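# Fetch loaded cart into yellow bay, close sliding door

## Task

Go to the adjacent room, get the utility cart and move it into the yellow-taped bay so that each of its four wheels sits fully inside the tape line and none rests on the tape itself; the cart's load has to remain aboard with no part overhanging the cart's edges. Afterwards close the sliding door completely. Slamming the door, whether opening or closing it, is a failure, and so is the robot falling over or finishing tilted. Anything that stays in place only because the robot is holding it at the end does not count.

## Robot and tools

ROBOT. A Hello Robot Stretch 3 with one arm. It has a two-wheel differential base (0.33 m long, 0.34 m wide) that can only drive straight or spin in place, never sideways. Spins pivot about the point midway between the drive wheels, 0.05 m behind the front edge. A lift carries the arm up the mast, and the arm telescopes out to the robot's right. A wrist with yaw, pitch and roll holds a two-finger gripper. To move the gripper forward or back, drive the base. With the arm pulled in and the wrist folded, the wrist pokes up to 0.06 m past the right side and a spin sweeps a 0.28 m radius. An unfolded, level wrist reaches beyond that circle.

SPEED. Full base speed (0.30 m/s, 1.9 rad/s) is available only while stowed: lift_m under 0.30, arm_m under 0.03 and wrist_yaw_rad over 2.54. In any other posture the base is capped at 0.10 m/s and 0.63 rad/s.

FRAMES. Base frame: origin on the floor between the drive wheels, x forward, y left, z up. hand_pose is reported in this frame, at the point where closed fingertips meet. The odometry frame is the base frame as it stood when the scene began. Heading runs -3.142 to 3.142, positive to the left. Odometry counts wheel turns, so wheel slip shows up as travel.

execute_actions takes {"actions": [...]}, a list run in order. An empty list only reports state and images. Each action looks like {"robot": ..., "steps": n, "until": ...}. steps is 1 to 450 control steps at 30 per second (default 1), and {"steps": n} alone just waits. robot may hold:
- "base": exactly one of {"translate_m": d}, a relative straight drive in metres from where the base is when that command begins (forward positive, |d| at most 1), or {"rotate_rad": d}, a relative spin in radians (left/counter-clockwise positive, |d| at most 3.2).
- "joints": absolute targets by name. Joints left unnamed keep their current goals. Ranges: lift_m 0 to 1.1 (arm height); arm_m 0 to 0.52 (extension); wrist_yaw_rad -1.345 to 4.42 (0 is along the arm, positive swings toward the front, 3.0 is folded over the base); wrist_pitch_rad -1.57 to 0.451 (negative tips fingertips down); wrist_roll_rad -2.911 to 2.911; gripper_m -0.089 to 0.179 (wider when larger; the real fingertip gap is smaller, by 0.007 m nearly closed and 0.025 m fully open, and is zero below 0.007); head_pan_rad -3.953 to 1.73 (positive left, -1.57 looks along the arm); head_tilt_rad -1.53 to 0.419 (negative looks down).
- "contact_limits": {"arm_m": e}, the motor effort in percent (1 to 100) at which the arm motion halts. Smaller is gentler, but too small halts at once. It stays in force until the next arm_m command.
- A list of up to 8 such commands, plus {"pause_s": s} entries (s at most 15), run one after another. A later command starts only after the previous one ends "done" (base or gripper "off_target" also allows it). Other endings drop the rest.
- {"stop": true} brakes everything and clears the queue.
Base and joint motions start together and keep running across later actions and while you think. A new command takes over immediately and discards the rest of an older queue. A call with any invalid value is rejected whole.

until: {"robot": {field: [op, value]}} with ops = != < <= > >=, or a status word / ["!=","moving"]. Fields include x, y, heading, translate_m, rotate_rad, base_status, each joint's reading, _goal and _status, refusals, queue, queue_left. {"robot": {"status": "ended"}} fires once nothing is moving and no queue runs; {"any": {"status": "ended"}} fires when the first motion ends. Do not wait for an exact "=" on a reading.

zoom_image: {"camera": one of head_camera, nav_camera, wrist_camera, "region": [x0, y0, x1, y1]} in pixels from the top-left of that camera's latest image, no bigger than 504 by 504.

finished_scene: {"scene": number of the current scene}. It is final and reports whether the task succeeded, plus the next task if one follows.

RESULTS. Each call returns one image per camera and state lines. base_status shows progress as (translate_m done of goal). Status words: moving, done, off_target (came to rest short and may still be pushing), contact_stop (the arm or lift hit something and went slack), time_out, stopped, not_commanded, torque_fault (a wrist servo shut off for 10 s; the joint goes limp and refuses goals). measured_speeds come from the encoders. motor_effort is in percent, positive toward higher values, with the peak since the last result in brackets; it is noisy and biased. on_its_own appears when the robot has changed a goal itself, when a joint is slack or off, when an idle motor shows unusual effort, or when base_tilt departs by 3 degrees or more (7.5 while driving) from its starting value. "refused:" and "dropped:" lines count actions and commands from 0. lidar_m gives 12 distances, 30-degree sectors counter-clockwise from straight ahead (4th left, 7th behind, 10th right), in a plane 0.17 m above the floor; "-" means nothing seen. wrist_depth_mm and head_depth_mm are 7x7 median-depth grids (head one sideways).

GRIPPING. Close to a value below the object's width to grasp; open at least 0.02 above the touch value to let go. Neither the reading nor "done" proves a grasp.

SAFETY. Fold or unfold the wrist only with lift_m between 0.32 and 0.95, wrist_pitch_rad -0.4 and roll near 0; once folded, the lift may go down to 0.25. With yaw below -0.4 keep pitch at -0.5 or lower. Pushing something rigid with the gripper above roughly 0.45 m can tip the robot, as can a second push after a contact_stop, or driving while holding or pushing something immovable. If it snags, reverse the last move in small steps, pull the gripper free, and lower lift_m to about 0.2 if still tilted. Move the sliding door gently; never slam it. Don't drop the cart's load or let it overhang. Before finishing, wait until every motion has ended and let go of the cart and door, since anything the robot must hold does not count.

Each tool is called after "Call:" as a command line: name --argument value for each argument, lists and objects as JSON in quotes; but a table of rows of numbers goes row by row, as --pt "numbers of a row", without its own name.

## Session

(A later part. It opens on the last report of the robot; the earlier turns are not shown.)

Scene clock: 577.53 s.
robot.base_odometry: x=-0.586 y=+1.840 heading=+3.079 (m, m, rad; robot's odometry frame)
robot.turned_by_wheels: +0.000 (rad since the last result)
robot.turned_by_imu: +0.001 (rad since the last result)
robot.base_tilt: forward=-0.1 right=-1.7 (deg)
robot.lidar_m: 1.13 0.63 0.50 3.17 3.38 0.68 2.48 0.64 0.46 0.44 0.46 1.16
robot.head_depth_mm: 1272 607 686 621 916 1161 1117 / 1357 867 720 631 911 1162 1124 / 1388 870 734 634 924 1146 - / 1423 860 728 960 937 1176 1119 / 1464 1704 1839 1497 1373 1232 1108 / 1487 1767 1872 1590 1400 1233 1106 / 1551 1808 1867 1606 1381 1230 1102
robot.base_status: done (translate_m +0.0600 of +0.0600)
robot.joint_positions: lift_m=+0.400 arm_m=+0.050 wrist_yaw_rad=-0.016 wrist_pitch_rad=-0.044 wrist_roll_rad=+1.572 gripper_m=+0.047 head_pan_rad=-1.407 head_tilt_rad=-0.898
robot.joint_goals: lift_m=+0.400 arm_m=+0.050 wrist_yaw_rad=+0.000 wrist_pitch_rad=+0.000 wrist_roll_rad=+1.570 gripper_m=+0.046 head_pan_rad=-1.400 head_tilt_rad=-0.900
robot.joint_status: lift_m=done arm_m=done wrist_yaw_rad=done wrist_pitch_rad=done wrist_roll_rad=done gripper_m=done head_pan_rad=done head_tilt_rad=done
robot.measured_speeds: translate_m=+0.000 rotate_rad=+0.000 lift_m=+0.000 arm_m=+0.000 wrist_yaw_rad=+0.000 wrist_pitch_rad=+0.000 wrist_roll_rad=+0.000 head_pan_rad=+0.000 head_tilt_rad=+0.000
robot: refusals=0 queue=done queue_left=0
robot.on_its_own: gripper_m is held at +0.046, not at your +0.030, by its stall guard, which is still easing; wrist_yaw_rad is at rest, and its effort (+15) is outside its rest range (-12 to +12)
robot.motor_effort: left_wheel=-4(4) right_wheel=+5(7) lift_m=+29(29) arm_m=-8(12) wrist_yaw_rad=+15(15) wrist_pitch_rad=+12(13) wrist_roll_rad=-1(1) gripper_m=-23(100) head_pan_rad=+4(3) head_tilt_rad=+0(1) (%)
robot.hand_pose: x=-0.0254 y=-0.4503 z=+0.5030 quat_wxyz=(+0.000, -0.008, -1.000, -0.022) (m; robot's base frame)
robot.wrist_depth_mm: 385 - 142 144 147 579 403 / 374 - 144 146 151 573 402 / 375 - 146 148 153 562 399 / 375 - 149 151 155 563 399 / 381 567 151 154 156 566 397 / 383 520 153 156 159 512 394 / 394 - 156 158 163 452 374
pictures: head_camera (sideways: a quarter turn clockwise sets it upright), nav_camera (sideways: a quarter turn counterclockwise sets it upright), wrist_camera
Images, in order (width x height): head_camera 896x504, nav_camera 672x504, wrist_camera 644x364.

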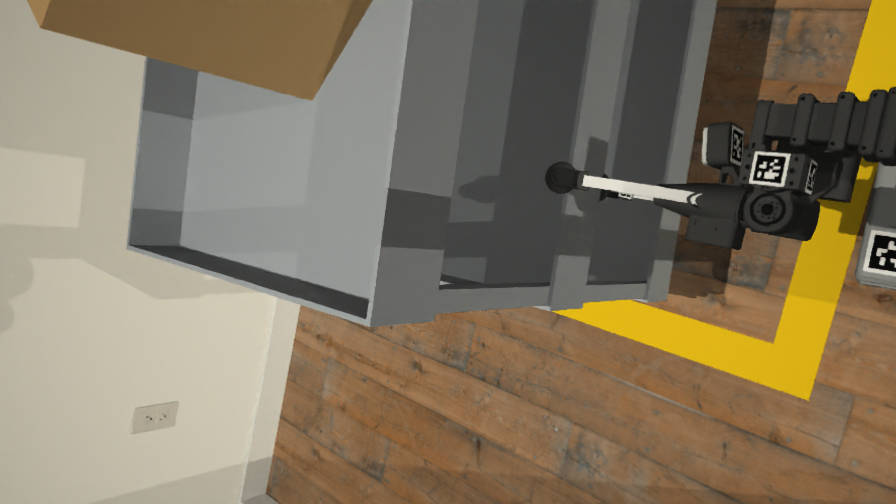

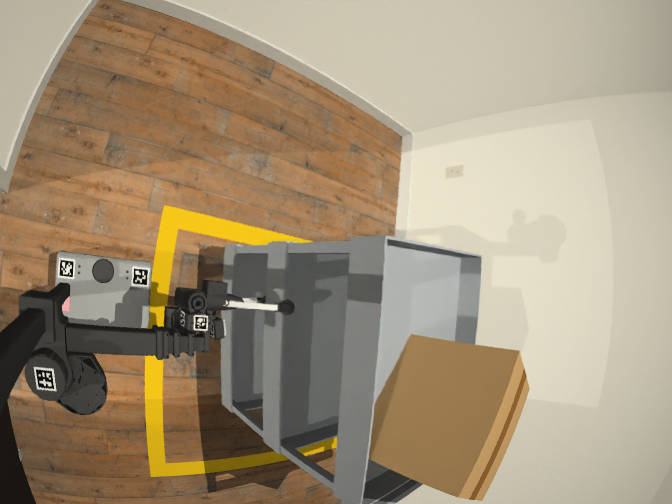

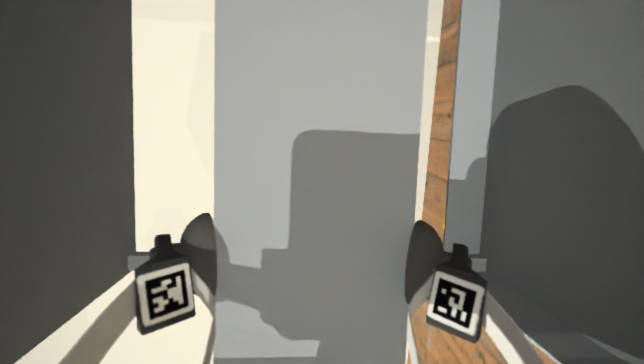

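Call:
execute_actions --actions '[{"robot":[{"base":{"translate_m":-0.08}},{"joints":{"gripper_m":0.15}},{"base":{"translate_m":0.01}}],"steps":450,"until":{"robot":{"status":"ended"}}},{"robot":{"joints":{"arm_m":0.0,"head_pan_rad":-1.2,"head_tilt_rad":-1.05}},"steps":60}]'

Scene clock: 584.03 s.
robot.base_odometry: x=-0.517 y=+1.836 heading=+3.079 (m, m, rad; robot's odometry frame)
robot.turned_by_wheels: +0.000 (rad since the last result)
robot.turned_by_imu: +0.001 (rad since the last result)
robot.base_tilt: forward=+0.0 right=-1.7 (deg)
robot.lidar_m: 1.20 0.64 0.54 3.19 0.63 0.65 2.50 2.06 0.47 0.44 0.44 1.23
robot.head_depth_mm: 802 729 603 920 1135 1201 1106 / 809 726 608 933 1165 1214 - / 1524 708 617 927 1198 - - / 1622 1824 1621 1442 1281 1193 - / 1722 1876 1637 1443 1312 1188 1093 / 1807 1857 1642 1444 1311 1191 1089 / 1638 1771 1633 1461 1296 1193 1088
robot.base_status: done (translate_m +0.0100 of +0.0100)
robot.joint_positions: lift_m=+0.400 arm_m=+0.000 wrist_yaw_rad=+0.047 wrist_pitch_rad=-0.021 wrist_roll_rad=+1.571 gripper_m=+0.150 head_pan_rad=-1.207 head_tilt_rad=-1.037
robot.joint_goals: lift_m=+0.400 arm_m=+0.000 wrist_yaw_rad=+0.050 wrist_pitch_rad=+0.000 wrist_roll_rad=+1.570 gripper_m=+0.150 head_pan_rad=-1.200 head_tilt_rad=-1.050
robot.joint_status: lift_m=done arm_m=done wrist_yaw_rad=done wrist_pitch_rad=done wrist_roll_rad=done gripper_m=done head_pan_rad=done head_tilt_rad=done
robot.measured_speeds: translate_m=+0.000 rotate_rad=+0.000 lift_m=+0.000 arm_m=+0.000 wrist_yaw_rad=+0.000 wrist_pitch_rad=+0.000 wrist_roll_rad=+0.000 head_pan_rad=+0.000 head_tilt_rad=+0.000
robot: refusals=0 queue=done queue_left=0
robot.on_its_own: wrist_yaw_rad is held at +0.050, not at your +0.000, by its stall guard, which is not easing now
robot.motor_effort: left_wheel=-1(8) right_wheel=+1(19) lift_m=+29(29) arm_m=-5(8) wrist_yaw_rad=+2(53) wrist_pitch_rad=+6(13) wrist_roll_rad=+0(1) gripper_m=+0(81) head_pan_rad=+4(26) head_tilt_rad=-6(20) (%)
robot.hand_pose: x=-0.0093 y=-0.4006 z=+0.5087 quat_wxyz=(+0.001, +0.024, -1.000, -0.011) (m; robot's base frame)
robot.wrist_depth_mm: 363 537 - 189 - 606 416 / 368 548 - 192 - 604 416 / 370 550 - 194 649 602 416 / 369 553 - 198 - 603 410 / 371 613 - 201 657 567 406 / - - - 203 - - 406 / - - - 207 - 867 375
pictures: head_camera (sideways: a quarter turn clockwise sets it upright), nav_camera (sideways: a quarter turn counterclockwise sets it upright), wrist_camera
Images, in order (width x height): head_camera 896x504, nav_camera 672x504, wrist_camera 644x364.

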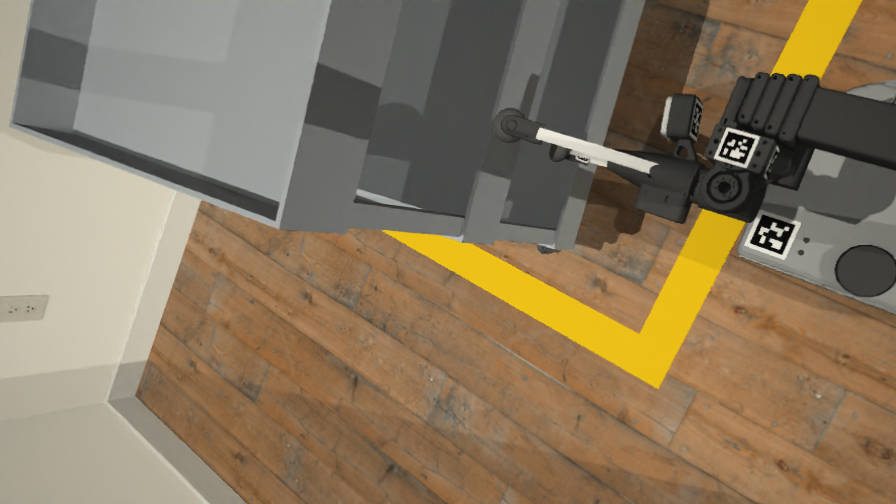

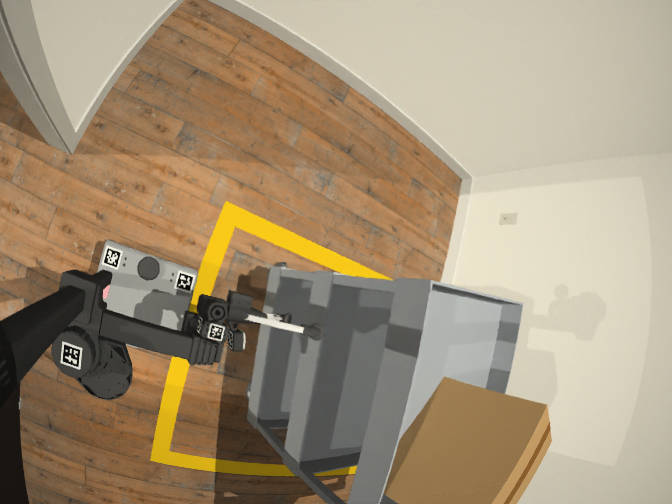

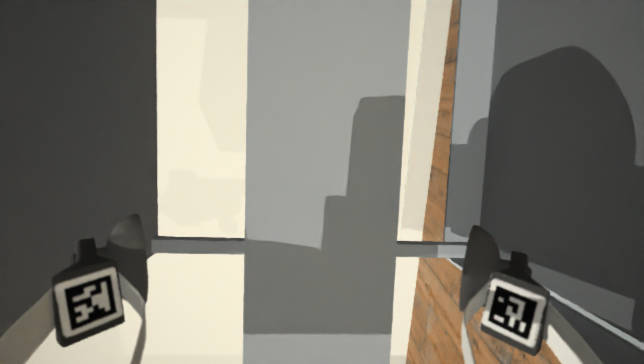

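Call:
execute_actions --actions '[{"robot":[{"joints":{"wrist_roll_rad":0,"wrist_yaw_rad":0.0,"head_pan_rad":-1.9,"head_tilt_rad":-1.05}},{"base":{"translate_m":-0.45}}],"steps":450,"until":{"robot":{"status":"ended"}}},{"robot":{"joints":{"head_pan_rad":-1.2,"head_tilt_rad":-0.9,"wrist_yaw_rad":0.6,"lift_m":0.2}},"steps":90}]'

Scene clock: 594.43 s.
robot.base_odometry: x=-0.067 y=+1.807 heading=+3.079 (m, m, rad; robot's odometry frame)
robot.turned_by_wheels: +0.000 (rad since the last result)
robot.turned_by_imu: +0.000 (rad since the last result)
robot.base_tilt: forward=-0.1 right=-1.6 (deg)
robot.lidar_m: 1.60 0.86 2.51 0.45 0.48 0.69 2.10 2.02 1.55 0.48 0.49 0.62
robot.head_depth_mm: 537 629 739 1513 1410 1247 1120 / 505 558 677 690 1355 1241 1116 / 490 513 605 983 942 1213 1127 / 515 567 634 998 1190 1238 1106 / 565 670 684 1014 1218 1229 1107 / 941 850 696 1009 1272 1226 1106 / 1661 869 708 1012 1303 1220 1097
robot.base_status: done (translate_m -0.4500 of -0.4500)
robot.joint_positions: lift_m=+0.200 arm_m=+0.000 wrist_yaw_rad=+0.597 wrist_pitch_rad=-0.020 wrist_roll_rad=+0.007 gripper_m=+0.150 head_pan_rad=-1.207 head_tilt_rad=-0.903
robot.joint_goals: lift_m=+0.200 arm_m=+0.000 wrist_yaw_rad=+0.600 wrist_pitch_rad=+0.000 wrist_roll_rad=+0.000 gripper_m=+0.150 head_pan_rad=-1.200 head_tilt_rad=-0.900
robot.joint_status: lift_m=done arm_m=done wrist_yaw_rad=done wrist_pitch_rad=done wrist_roll_rad=done gripper_m=done head_pan_rad=done head_tilt_rad=done
robot.measured_speeds: translate_m=+0.000 rotate_rad=+0.000 lift_m=+0.000 arm_m=+0.000 wrist_yaw_rad=+0.000 wrist_pitch_rad=+0.000 wrist_roll_rad=+0.000 head_pan_rad=+0.000 head_tilt_rad=+0.000
robot: refusals=0 queue=done queue_left=0
robot.motor_effort: left_wheel=-1(7) right_wheel=+1(3) lift_m=+21(29) arm_m=-4(4) wrist_yaw_rad=+3(7) wrist_pitch_rad=+6(6) wrist_roll_rad=-3(2) gripper_m=+0(0) head_pan_rad=+4(47) head_tilt_rad=+1(15) (%)
robot.hand_pose: x=+0.1223 y=-0.3567 z=+0.3096 quat_wxyz=(+0.676, +0.216, -0.676, +0.200) (m; robot's base frame)
robot.wrist_depth_mm: 405 350 305 291 282 275 194 / - - 694 644 605 561 199 / - - - - - - 205 / - - 851 - - - 211 / 867 587 656 668 667 608 957 / 715 376 345 462 473 - 729 / 534 535 346 298 268 238 611
pictures: head_camera (sideways: a quarter turn clockwise sets it upright), nav_camera (sideways: a quarter turn counterclockwise sets it upright), wrist_camera
Images, in order (width x height): head_camera 896x504, nav_camera 672x504, wrist_camera 644x364.

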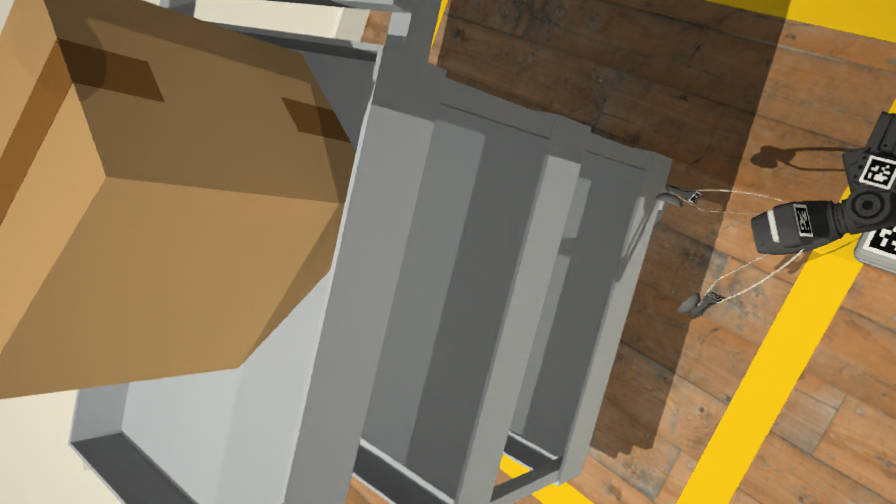

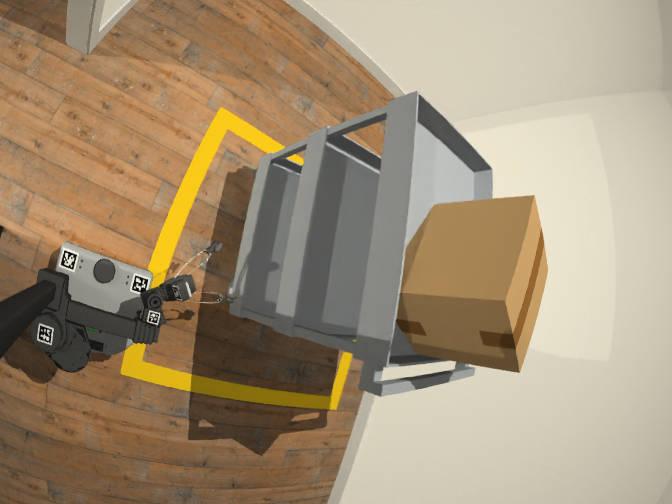

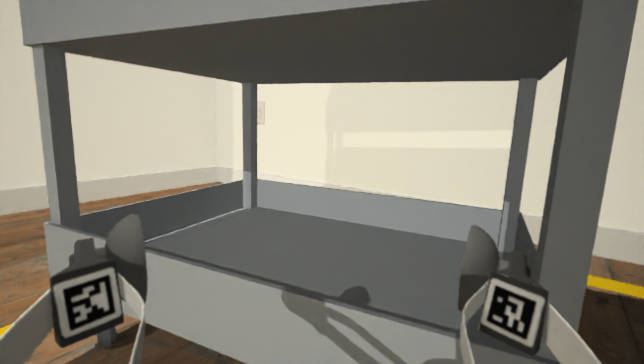

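Call:
execute_actions --actions '[{"robot":[{"joints":{"wrist_yaw_rad":1.3,"lift_m":0.4}},{"base":{"rotate_rad":0.5}},{"base":{"translate_m":0.3}},{"base":{"rotate_rad":-0.5}},{"joints":{"wrist_yaw_rad":0.0,"wrist_roll_rad":1.57,"head_pan_rad":-1.5}},{"joints":{"arm_m":0.1}}],"steps":450,"until":{"robot":{"status":"ended"}}}]'

Scene clock: 608.43 s.
robot.base_odometry: x=-0.339 y=+1.680 heading=+3.079 (m, m, rad; robot's odometry frame)
robot.turned_by_wheels: +0.000 (rad since the last result)
robot.turned_by_imu: +0.002 (rad since the last result)
robot.base_tilt: forward=-0.1 right=-1.7 (deg)
robot.lidar_m: 1.09 0.57 2.13 3.06 0.40 0.45 1.81 2.24 0.64 0.60 0.60 1.43
robot.head_depth_mm: 562 695 748 1030 1404 1240 1116 / 575 653 723 1053 1323 1260 1119 / 613 704 765 1047 1314 - 1125 / 658 764 785 1042 1308 1216 1129 / 972 827 719 1036 1303 1232 1108 / 1480 873 719 1028 1295 1229 1103 / 1571 848 720 1490 1384 1221 1101
robot.base_status: done (rotate_rad -0.4998 of -0.5000)
robot.joint_positions: lift_m=+0.400 arm_m=+0.100 wrist_yaw_rad=+0.002 wrist_pitch_rad=-0.020 wrist_roll_rad=+1.566 gripper_m=+0.150 head_pan_rad=-1.493 head_tilt_rad=-0.902
robot.joint_goals: lift_m=+0.400 arm_m=+0.100 wrist_yaw_rad=+0.000 wrist_pitch_rad=+0.000 wrist_roll_rad=+1.570 gripper_m=+0.150 head_pan_rad=-1.500 head_tilt_rad=-0.900
robot.joint_status: lift_m=done arm_m=done wrist_yaw_rad=done wrist_pitch_rad=done wrist_roll_rad=done gripper_m=done head_pan_rad=done head_tilt_rad=done
robot.measured_speeds: translate_m=+0.000 rotate_rad=+0.000 lift_m=+0.000 arm_m=+0.000 wrist_yaw_rad=+0.000 wrist_pitch_rad=+0.000 wrist_roll_rad=+0.000 head_pan_rad=+0.000 head_tilt_rad=+0.000
robot: refusals=0 queue=done queue_left=0
robot.motor_effort: left_wheel=+3(8) right_wheel=-3(5) lift_m=+29(29) arm_m=+3(2) wrist_yaw_rad=-2(5) wrist_pitch_rad=+6(6) wrist_roll_rad=+1(3) gripper_m=+0(0) head_pan_rad=-4(31) head_tilt_rad=+1(1) (%)
robot.hand_pose: x=-0.0207 y=-0.5004 z=+0.5090 quat_wxyz=(+0.003, +0.001, -1.000, -0.010) (m; robot's base frame)
robot.wrist_depth_mm: 363 586 - 256 - 579 419 / 364 542 - 257 706 600 415 / 367 550 - 258 - 589 411 / 374 549 - 261 - 585 411 / 373 610 - 263 - 559 406 / - 687 - 266 - - 403 / 384 625 682 267 732 615 386
pictures: head_camera (sideways: a quarter turn clockwise sets it upright), nav_camera (sideways: a quarter turn counterclockwise sets it upright), wrist_camera
Images, in order (width x height): head_camera 896x504, nav_camera 672x504, wrist_camera 644x364.

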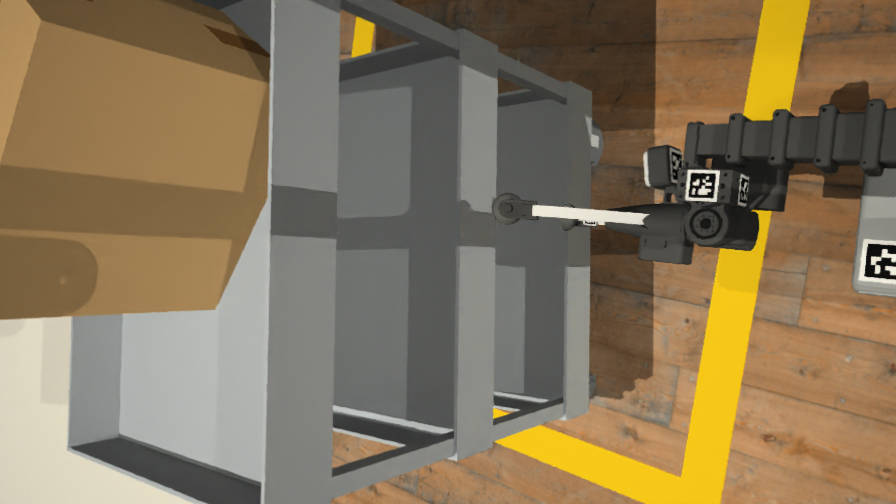

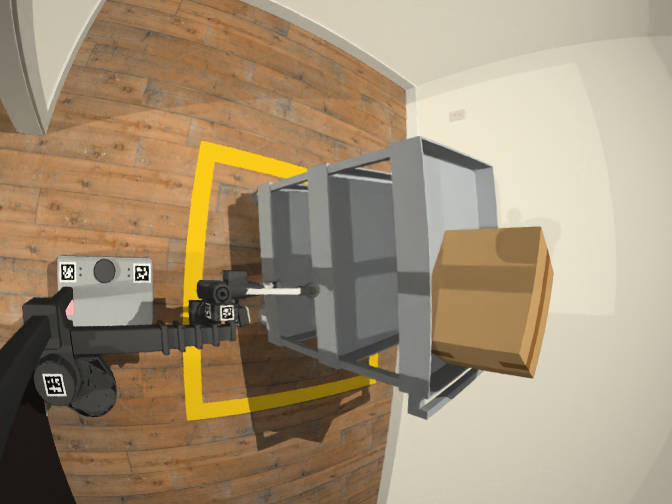

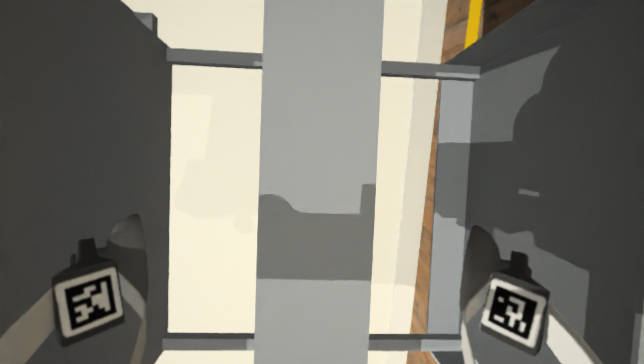

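Call:
execute_actions --actions '[{"robot":[{"joints":{"arm_m":0.215}},{"joints":{"gripper_m":0.028}}],"steps":450,"until":{"robot":{"status":"ended"}}},{"steps":40},{"robot":[{"joints":{"arm_m":0.08}},{"base":{"translate_m":-0.05}},{"joints":{"gripper_m":0.15}},{"joints":{"arm_m":0.0,"head_pan_rad":-1.3,"head_tilt_rad":-1.1}}],"steps":450,"until":{"robot":{"status":"ended"}}}]'

Scene clock: 620.20 s.
robot.base_odometry: x=-0.289 y=+1.677 heading=+3.079 (m, m, rad; robot's odometry frame)
robot.turned_by_wheels: +0.000 (rad since the last result)
robot.turned_by_imu: +0.001 (rad since the last result)
robot.base_tilt: forward=-0.1 right=-1.7 (deg)
robot.lidar_m: 1.10 0.61 2.20 3.06 0.39 0.45 1.83 2.23 0.49 0.46 0.47 1.48
robot.head_depth_mm: 507 579 615 918 1259 1190 1095 / 556 630 960 933 1255 1217 - / 617 666 962 940 1277 - - / 769 674 970 1129 1266 1214 - / 769 674 979 1194 1290 1174 1097 / 725 635 927 1376 1282 1174 1092 / 1894 640 1573 1407 1273 1179 1083
robot.base_status: done (translate_m -0.0500 of -0.0500)
robot.joint_positions: lift_m=+0.400 arm_m=+0.000 wrist_yaw_rad=+0.002 wrist_pitch_rad=-0.021 wrist_roll_rad=+1.570 gripper_m=+0.150 head_pan_rad=-1.307 head_tilt_rad=-1.086
robot.joint_goals: lift_m=+0.400 arm_m=+0.000 wrist_yaw_rad=+0.000 wrist_pitch_rad=+0.000 wrist_roll_rad=+1.570 gripper_m=+0.150 head_pan_rad=-1.300 head_tilt_rad=-1.100
robot.joint_status: lift_m=done arm_m=done wrist_yaw_rad=done wrist_pitch_rad=done wrist_roll_rad=done gripper_m=done head_pan_rad=done head_tilt_rad=done
robot.measured_speeds: translate_m=+0.000 rotate_rad=+0.000 lift_m=+0.000 arm_m=+0.000 wrist_yaw_rad=+0.000 wrist_pitch_rad=+0.000 wrist_roll_rad=+0.000 head_pan_rad=+0.000 head_tilt_rad=+0.000
robot: refusals=0 queue=done queue_left=0
robot.motor_effort: left_wheel=+4(13) right_wheel=-3(20) lift_m=+29(29) arm_m=-5(16) wrist_yaw_rad=-2(44) wrist_pitch_rad=+6(14) wrist_roll_rad=-1(1) gripper_m=+0(100) head_pan_rad=+4(25) head_tilt_rad=-7(23) (%)
robot.hand_pose: x=-0.0208 y=-0.4009 z=+0.5087 quat_wxyz=(+0.001, +0.001, -1.000, -0.011) (m; robot's base frame)
robot.wrist_depth_mm: 363 582 - 220 - 571 415 / 365 541 - 220 677 604 419 / 371 544 - 222 - 602 412 / 372 554 - 225 - 593 411 / 380 605 - 225 - 575 407 / - - - 229 - - 402 / 382 622 669 231 698 617 387
pictures: head_camera (sideways: a quarter turn clockwise sets it upright), nav_camera (sideways: a quarter turn counterclockwise sets it upright), wrist_camera
Images, in order (width x height): head_camera 896x504, nav_camera 672x504, wrist_camera 644x364.

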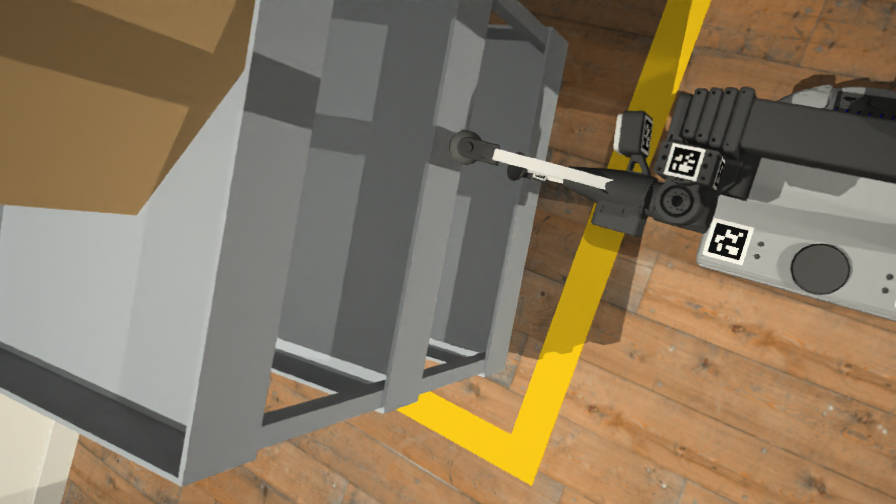

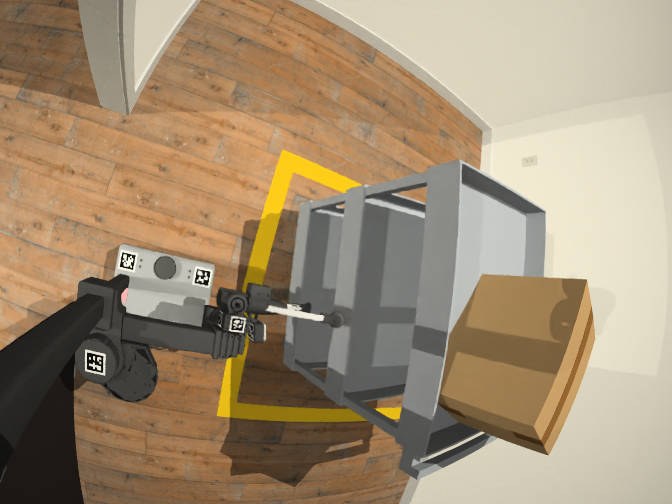

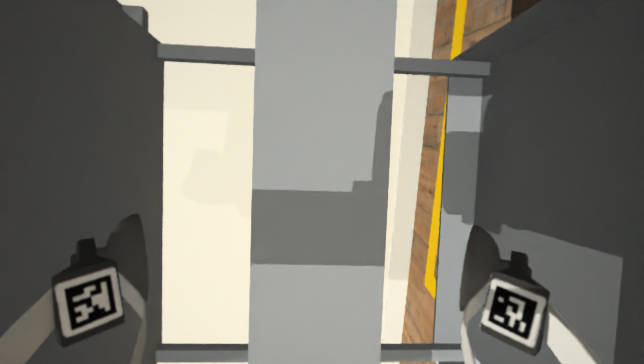

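Call:
execute_actions --actions '[{"robot":[{"joints":{"wrist_roll_rad":0,"wrist_pitch_rad":-0.4}},{"joints":{"wrist_yaw_rad":3.0,"gripper_m":0}},{"joints":{"lift_m":0.26,"head_pan_rad":-0.6,"head_tilt_rad":-0.7}},{"base":{"translate_m":-0.8}}],"steps":450,"until":{"robot":{"status":"ended"}}}]'

Scene clock: 630.83 s.
robot.base_odometry: x=+0.509 y=+1.627 heading=+3.079 (m, m, rad; robot's odometry frame)
robot.turned_by_wheels: +0.000 (rad since the last result)
robot.turned_by_imu: -0.002 (rad since the last result)
robot.base_tilt: forward=+0.0 right=-1.7 (deg)
robot.lidar_m: 1.36 0.46 0.35 0.35 0.37 0.52 1.51 1.60 1.65 1.62 0.75 0.72
robot.head_depth_mm: 1812 1805 1074 1325 1576 1369 1180 / 1925 782 851 1253 1472 1362 1180 / 2167 780 855 1137 1150 1328 1180 / 2191 1061 893 1249 1378 1320 1167 / 2108 1259 1397 1364 1508 1341 1164 / 2006 2105 2305 1805 1578 1340 1167 / 1914 2110 2291 1931 1566 1345 1158
robot.base_status: done (translate_m -0.8000 of -0.8000)
robot.joint_positions: lift_m=+0.260 arm_m=+0.000 wrist_yaw_rad=+2.998 wrist_pitch_rad=-0.414 wrist_roll_rad=+0.006 gripper_m=+0.000 head_pan_rad=-0.607 head_tilt_rad=-0.704
robot.joint_goals: lift_m=+0.260 arm_m=+0.000 wrist_yaw_rad=+3.000 wrist_pitch_rad=-0.400 wrist_roll_rad=+0.000 gripper_m=+0.000 head_pan_rad=-0.600 head_tilt_rad=-0.700
robot.joint_status: lift_m=done arm_m=done wrist_yaw_rad=done wrist_pitch_rad=done wrist_roll_rad=done gripper_m=done head_pan_rad=done head_tilt_rad=done
robot.measured_speeds: translate_m=+0.000 rotate_rad=+0.000 lift_m=+0.000 arm_m=+0.000 wrist_yaw_rad=+0.000 wrist_pitch_rad=+0.000 wrist_roll_rad=+0.000 head_pan_rad=+0.000 head_tilt_rad=+0.000
robot: refusals=0 queue=done queue_left=0
robot.motor_effort: left_wheel=+2(7) right_wheel=-2(7) lift_m=+21(28) arm_m=-4(4) wrist_yaw_rad=+2(5) wrist_pitch_rad=+4(6) wrist_roll_rad=-2(6) gripper_m=-2(81) head_pan_rad=+3(44) head_tilt_rad=+2(28) (%)
robot.hand_pose: x=+0.0110 y=+0.0774 z=+0.2737 quat_wxyz=(+0.195, +0.702, +0.095, +0.678) (m; robot's base frame)
robot.wrist_depth_mm: - 338 347 356 369 384 394 / 354 - 373 386 402 417 428 / 381 - 407 421 440 457 470 / 415 - 444 466 479 503 522 / 456 - 486 505 535 556 582 / 462 484 - - 495 498 507 / - - - - 421 432 434
pictures: head_camera (sideways: a quarter turn clockwise sets it upright), nav_camera (sideways: a quarter turn counterclockwise sets it upright), wrist_camera
Images, in order (width x height): head_camera 896x504, nav_camera 672x504, wrist_camera 644x364.

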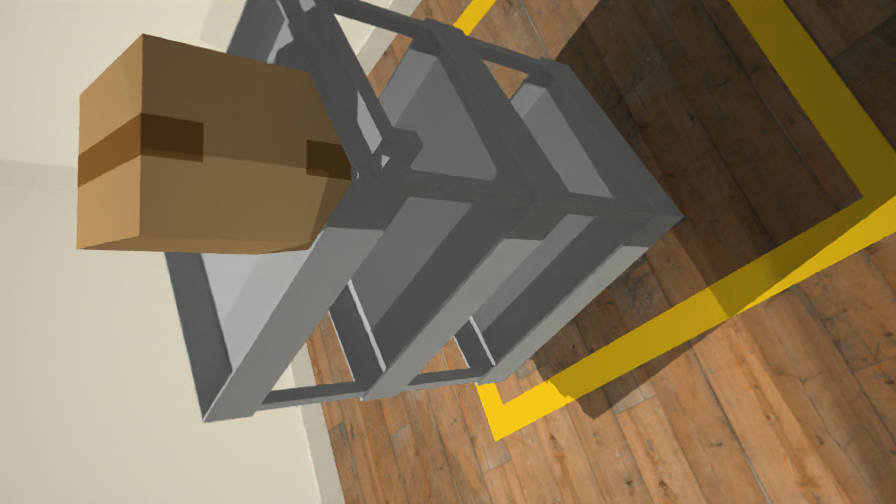

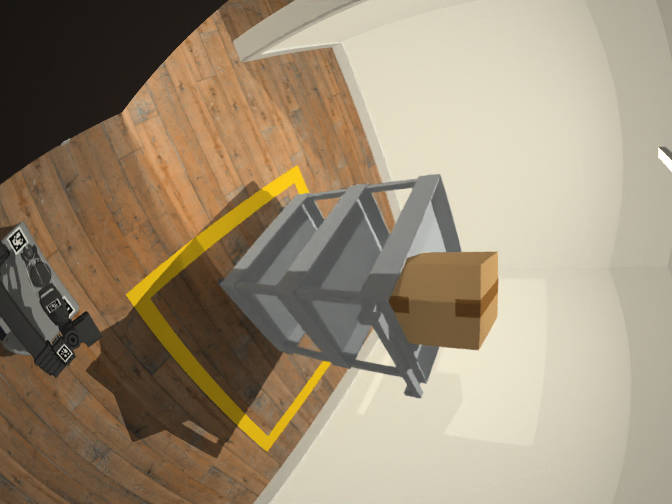

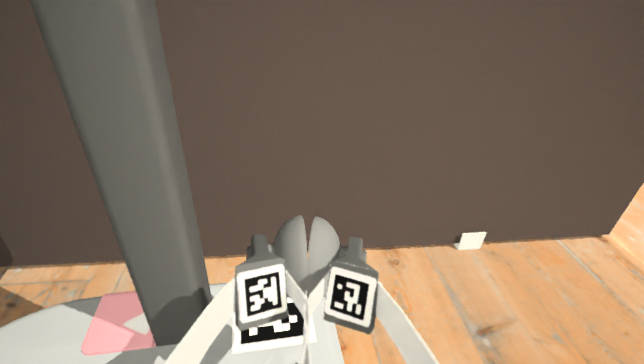

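Call:
execute_actions --actions '[{"robot":[{"base":{"translate_m":-0.6}},{"base":{"rotate_rad":-3.14},"joints":{"head_pan_rad":-1.9,"head_tilt_rad":-0.9}}],"steps":450,"until":{"robot":{"status":"ended"}}}]'

Scene clock: 638.00 s.
robot.base_odometry: x=+1.108 y=+1.590 heading=-0.061 (m, m, rad; robot's odometry frame)
robot.turned_by_wheels: -3.140 (rad since the last result)
robot.turned_by_imu: -3.137 (rad since the last result)
robot.base_tilt: forward=-0.1 right=-1.7 (deg)
robot.lidar_m: 0.91 0.97 1.38 1.58 1.68 1.23 1.22 0.51 0.40 0.44 0.46 0.66
robot.head_depth_mm: 358 420 516 657 914 1232 1118 / 349 408 495 625 857 1207 1123 / 339 396 476 597 803 1179 1151 / 367 415 494 610 804 1170 1168 / 375 434 515 637 825 1157 1142 / 366 421 499 610 789 1101 1111 / 357 411 483 585 750 1027 1100
robot.base_status: done (rotate_rad -3.1399 of -3.1400)
robot.joint_positions: lift_m=+0.260 arm_m=+0.000 wrist_yaw_rad=+2.998 wrist_pitch_rad=-0.414 wrist_roll_rad=+0.006 gripper_m=+0.000 head_pan_rad=-1.893 head_tilt_rad=-0.889
robot.joint_goals: lift_m=+0.260 arm_m=+0.000 wrist_yaw_rad=+3.000 wrist_pitch_rad=-0.400 wrist_roll_rad=+0.000 gripper_m=+0.000 head_pan_rad=-1.900 head_tilt_rad=-0.900
robot.joint_status: lift_m=done arm_m=done wrist_yaw_rad=done wrist_pitch_rad=done wrist_roll_rad=done gripper_m=done head_pan_rad=done head_tilt_rad=done
robot.measured_speeds: translate_m=+0.000 rotate_rad=+0.000 lift_m=+0.000 arm_m=+0.000 wrist_yaw_rad=+0.000 wrist_pitch_rad=+0.000 wrist_roll_rad=+0.000 head_pan_rad=+0.000 head_tilt_rad=+0.000
robot: refusals=0 queue=done queue_left=0
robot.motor_effort: left_wheel=+3(13) right_wheel=-2(7) lift_m=+22(22) arm_m=-4(5) wrist_yaw_rad=+2(2) wrist_pitch_rad=+4(4) wrist_roll_rad=-2(2) gripper_m=-3(3) head_pan_rad=-4(48) head_tilt_rad=-5(23) (%)
robot.hand_pose: x=+0.0109 y=+0.0774 z=+0.2737 quat_wxyz=(+0.195, +0.702, +0.095, +0.678) (m; robot's base frame)
robot.wrist_depth_mm: - - - - - - 949 / - - - - - - 964 / 848 - 901 906 958 - 930 / 668 - 687 722 726 747 778 / 543 - 567 610 588 598 608 / 463 478 - - 495 502 508 / - - - - 424 432 436
pictures: head_camera (sideways: a quarter turn clockwise sets it upright), nav_camera (sideways: a quarter turn counterclockwise sets it upright), wrist_camera
Images, in order (width x height): head_camera 896x504, nav_camera 672x504, wrist_camera 644x364.

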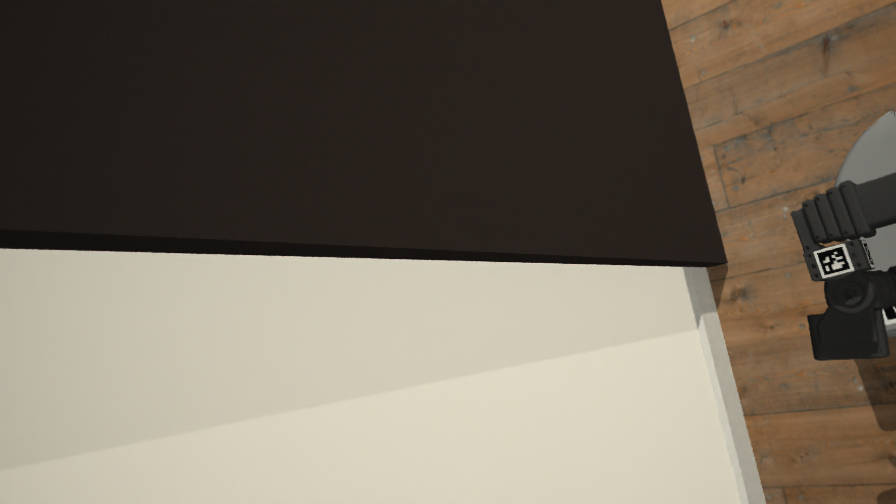

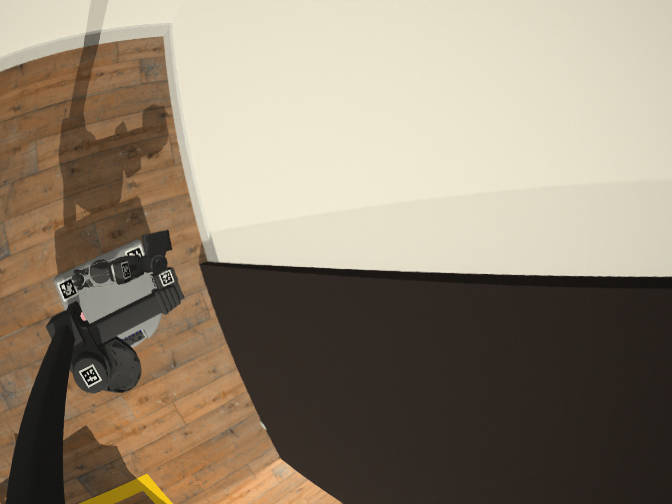

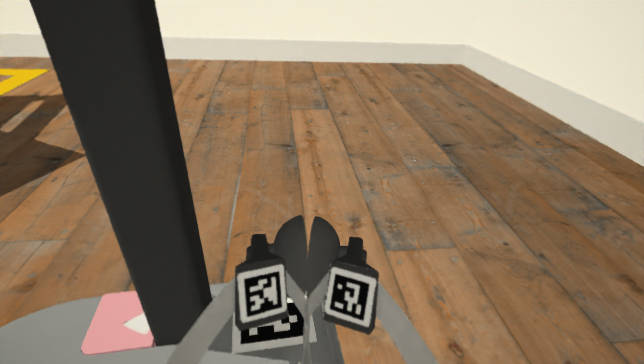

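Call:
execute_actions --actions '[{"robot":{"base":{"translate_m":0.13}},"steps":200,"until":{"robot":{"status":"ended"}}},{"robot":{"joints":{"arm_m":0.3},"contact_limits":{"arm_m":12}},"steps":200,"until":{"robot":{"status":"ended"}}}]'

Scene clock: 642.67 s.
robot.base_odometry: x=+1.238 y=+1.582 heading=-0.061 (m, m, rad; robot's odometry frame)
robot.turned_by_wheels: +0.000 (rad since the last result)
robot.turned_by_imu: +0.000 (rad since the last result)
robot.base_tilt: forward=-0.1 right=-1.6 (deg)
robot.lidar_m: 0.78 0.83 1.19 1.57 1.66 1.35 1.25 0.52 0.45 0.44 0.47 0.67
robot.head_depth_mm: 395 437 528 674 942 1228 1121 / 412 479 549 659 875 1206 1121 / 403 470 565 711 896 1203 1135 / 392 455 544 678 877 1207 1126 / 382 442 524 648 825 1174 1126 / 374 430 509 622 792 1139 1111 / 365 418 493 598 761 1051 1103
robot.base_status: done (translate_m +0.1300 of +0.1300)
robot.joint_positions: lift_m=+0.260 arm_m=+0.241 wrist_yaw_rad=+3.010 wrist_pitch_rad=-0.416 wrist_roll_rad=+0.006 gripper_m=+0.000 head_pan_rad=-1.894 head_tilt_rad=-0.890
robot.joint_goals: lift_m=+0.260 arm_m=+0.241 wrist_yaw_rad=+3.000 wrist_pitch_rad=-0.400 wrist_roll_rad=+0.000 gripper_m=+0.000 head_pan_rad=-1.900 head_tilt_rad=-0.900
robot.joint_status: lift_m=done arm_m=contact_stop wrist_yaw_rad=done wrist_pitch_rad=done wrist_roll_rad=done gripper_m=done head_pan_rad=done head_tilt_rad=done
robot.measured_speeds: translate_m=+0.000 rotate_rad=-0.002 lift_m=+0.000 arm_m=-0.002 wrist_yaw_rad=+0.030 wrist_pitch_rad=+0.000 wrist_roll_rad=+0.000 head_pan_rad=+0.000 head_tilt_rad=+0.000
robot: refusals=0 queue=dropped queue_left=0
robot.on_its_own: arm_m is slack since a contact_stop, until your next command for it (your +0.300 is given up)
robot.motor_effort: left_wheel=-3(11) right_wheel=+9(9) lift_m=+22(23) arm_m=+8(12) wrist_yaw_rad=-11(11) wrist_pitch_rad=+5(5) wrist_roll_rad=-2(2) gripper_m=-3(3) head_pan_rad=-4(4) head_tilt_rad=-5(5) (%)
robot.contact_limits: arm_m 12 (drawing in: default 33, maximum 53; extending or still: default 43, maximum 72)
robot.hand_pose: x=+0.0081 y=-0.1632 z=+0.2734 quat_wxyz=(+0.192, +0.702, +0.100, +0.679) (m; robot's base frame)
robot.wrist_depth_mm: - - - - - - 825 / - - - - - - 829 / 859 878 921 922 941 997 810 / 700 - - 715 727 748 764 / - - - 612 589 605 616 / - - - - 494 499 507 / - - - - 423 433 437
pictures: head_camera (sideways: a quarter turn clockwise sets it upright), nav_camera (sideways: a quarter turn counterclockwise sets it upright), wrist_camera
Images, in order (width x height): head_camera 896x504, nav_camera 672x504, wrist_camera 644x364.

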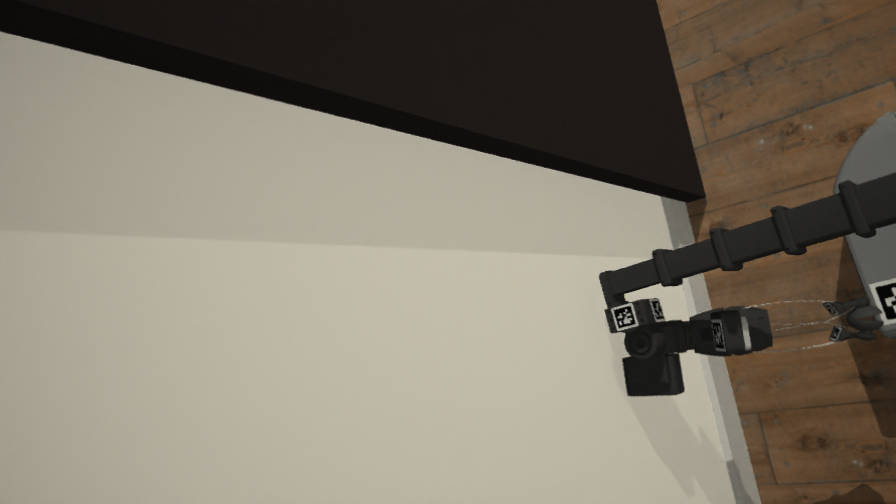

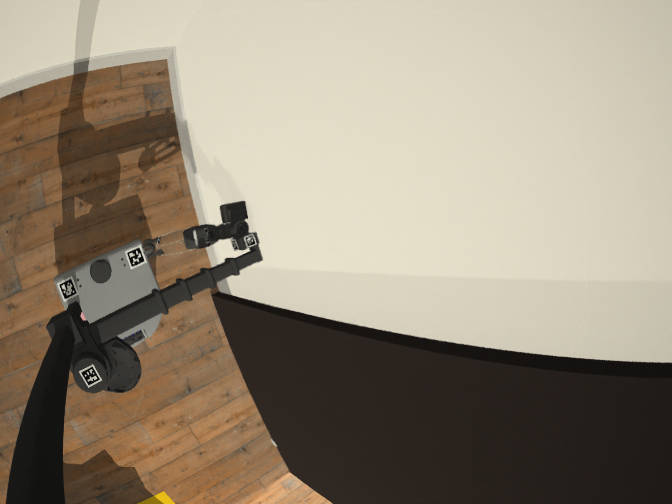

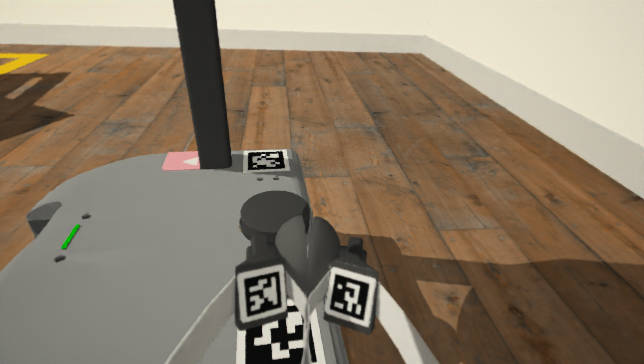

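Call:
execute_actions --actions '[{"robot":{"joints":{"arm_m":0.225}},"steps":60,"until":{"robot":{"status":"ended"}}},{"robot":{"base":{"translate_m":-0.35}},"steps":300,"until":{"robot":{"status":"ended"}}}]'

Scene clock: 648.40 s.
robot.base_odometry: x=+0.888 y=+1.603 heading=-0.061 (m, m, rad; robot's odometry frame)
robot.turned_by_wheels: +0.000 (rad since the last result)
robot.turned_by_imu: +0.000 (rad since the last result)
robot.base_tilt: forward=-0.1 right=-1.7 (deg)
robot.lidar_m: 1.13 1.20 1.63 1.59 1.68 1.03 1.18 0.49 0.38 0.42 0.45 0.64
robot.head_depth_mm: 344 406 496 636 887 1226 1120 / 334 392 476 605 826 1200 1118 / 326 380 457 575 775 1163 1140 / 339 395 472 581 755 1101 1125 / 363 420 500 615 789 1158 1107 / 354 409 483 589 762 1107 1103 / 345 397 466 568 720 992 1100
robot.base_status: done (translate_m -0.3500 of -0.3500)
robot.joint_positions: lift_m=+0.260 arm_m=+0.225 wrist_yaw_rad=+3.081 wrist_pitch_rad=-0.416 wrist_roll_rad=+0.005 gripper_m=+0.000 head_pan_rad=-1.894 head_tilt_rad=-0.890
robot.joint_goals: lift_m=+0.260 arm_m=+0.225 wrist_yaw_rad=+3.074 wrist_pitch_rad=-0.400 wrist_roll_rad=+0.000 gripper_m=+0.000 head_pan_rad=-1.900 head_tilt_rad=-0.900
robot.joint_status: lift_m=done arm_m=done wrist_yaw_rad=done wrist_pitch_rad=done wrist_roll_rad=done gripper_m=done head_pan_rad=done head_tilt_rad=done
robot.measured_speeds: translate_m=+0.000 rotate_rad=+0.000 lift_m=+0.000 arm_m=+0.000 wrist_yaw_rad=+0.000 wrist_pitch_rad=+0.000 wrist_roll_rad=+0.000 head_pan_rad=+0.000 head_tilt_rad=+0.000
robot: refusals=0 queue=done queue_left=0
robot.on_its_own: wrist_yaw_rad is held at +3.074, not at your +3.000, by its stall guard, which is not easing now
robot.motor_effort: left_wheel=+2(32) right_wheel=-4(65) lift_m=+22(22) arm_m=+7(12) wrist_yaw_rad=-7(55) wrist_pitch_rad=+5(5) wrist_roll_rad=-2(2) gripper_m=-3(2) head_pan_rad=-3(4) head_tilt_rad=-5(5) (%)
robot.hand_pose: x=-0.0077 y=-0.1452 z=+0.2732 quat_wxyz=(+0.168, +0.697, +0.125, +0.686) (m; robot's base frame)
robot.wrist_depth_mm: - - - - - - - / - - - - - - - / 843 876 914 918 984 - - / 667 - - 716 730 752 760 / 552 - - - 588 605 609 / - - - - 497 501 508 / - - - - 421 431 440
pictures: head_camera (sideways: a quarter turn clockwise sets it upright), nav_camera (sideways: a quarter turn counterclockwise sets it upright), wrist_camera
Images, in order (width x height): head_camera 896x504, nav_camera 672x504, wrist_camera 644x364.

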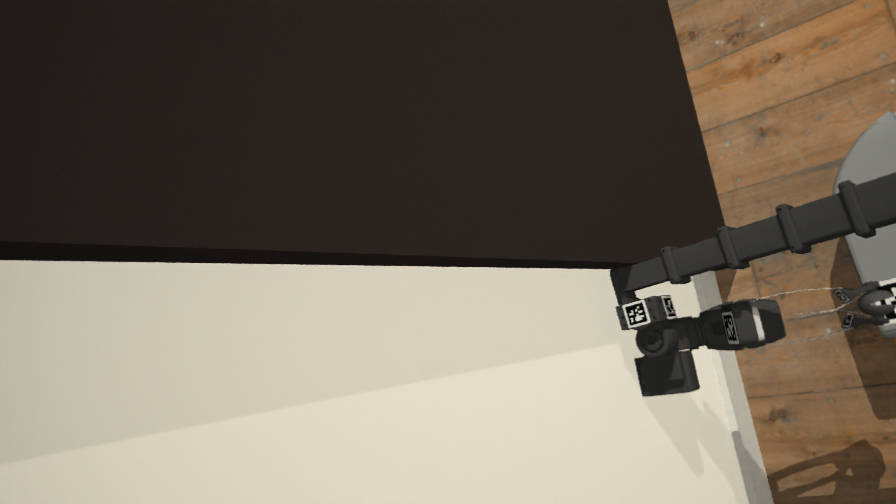

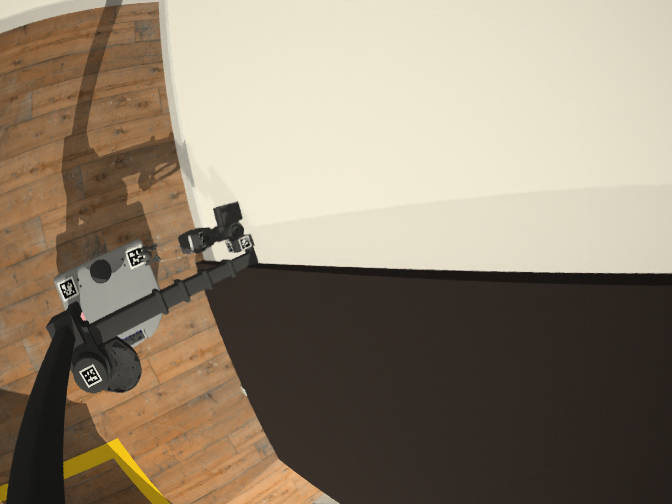

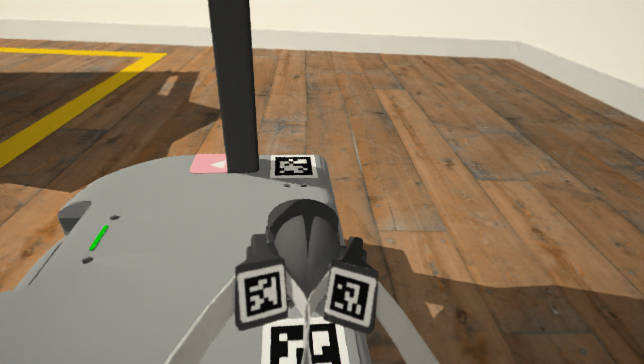

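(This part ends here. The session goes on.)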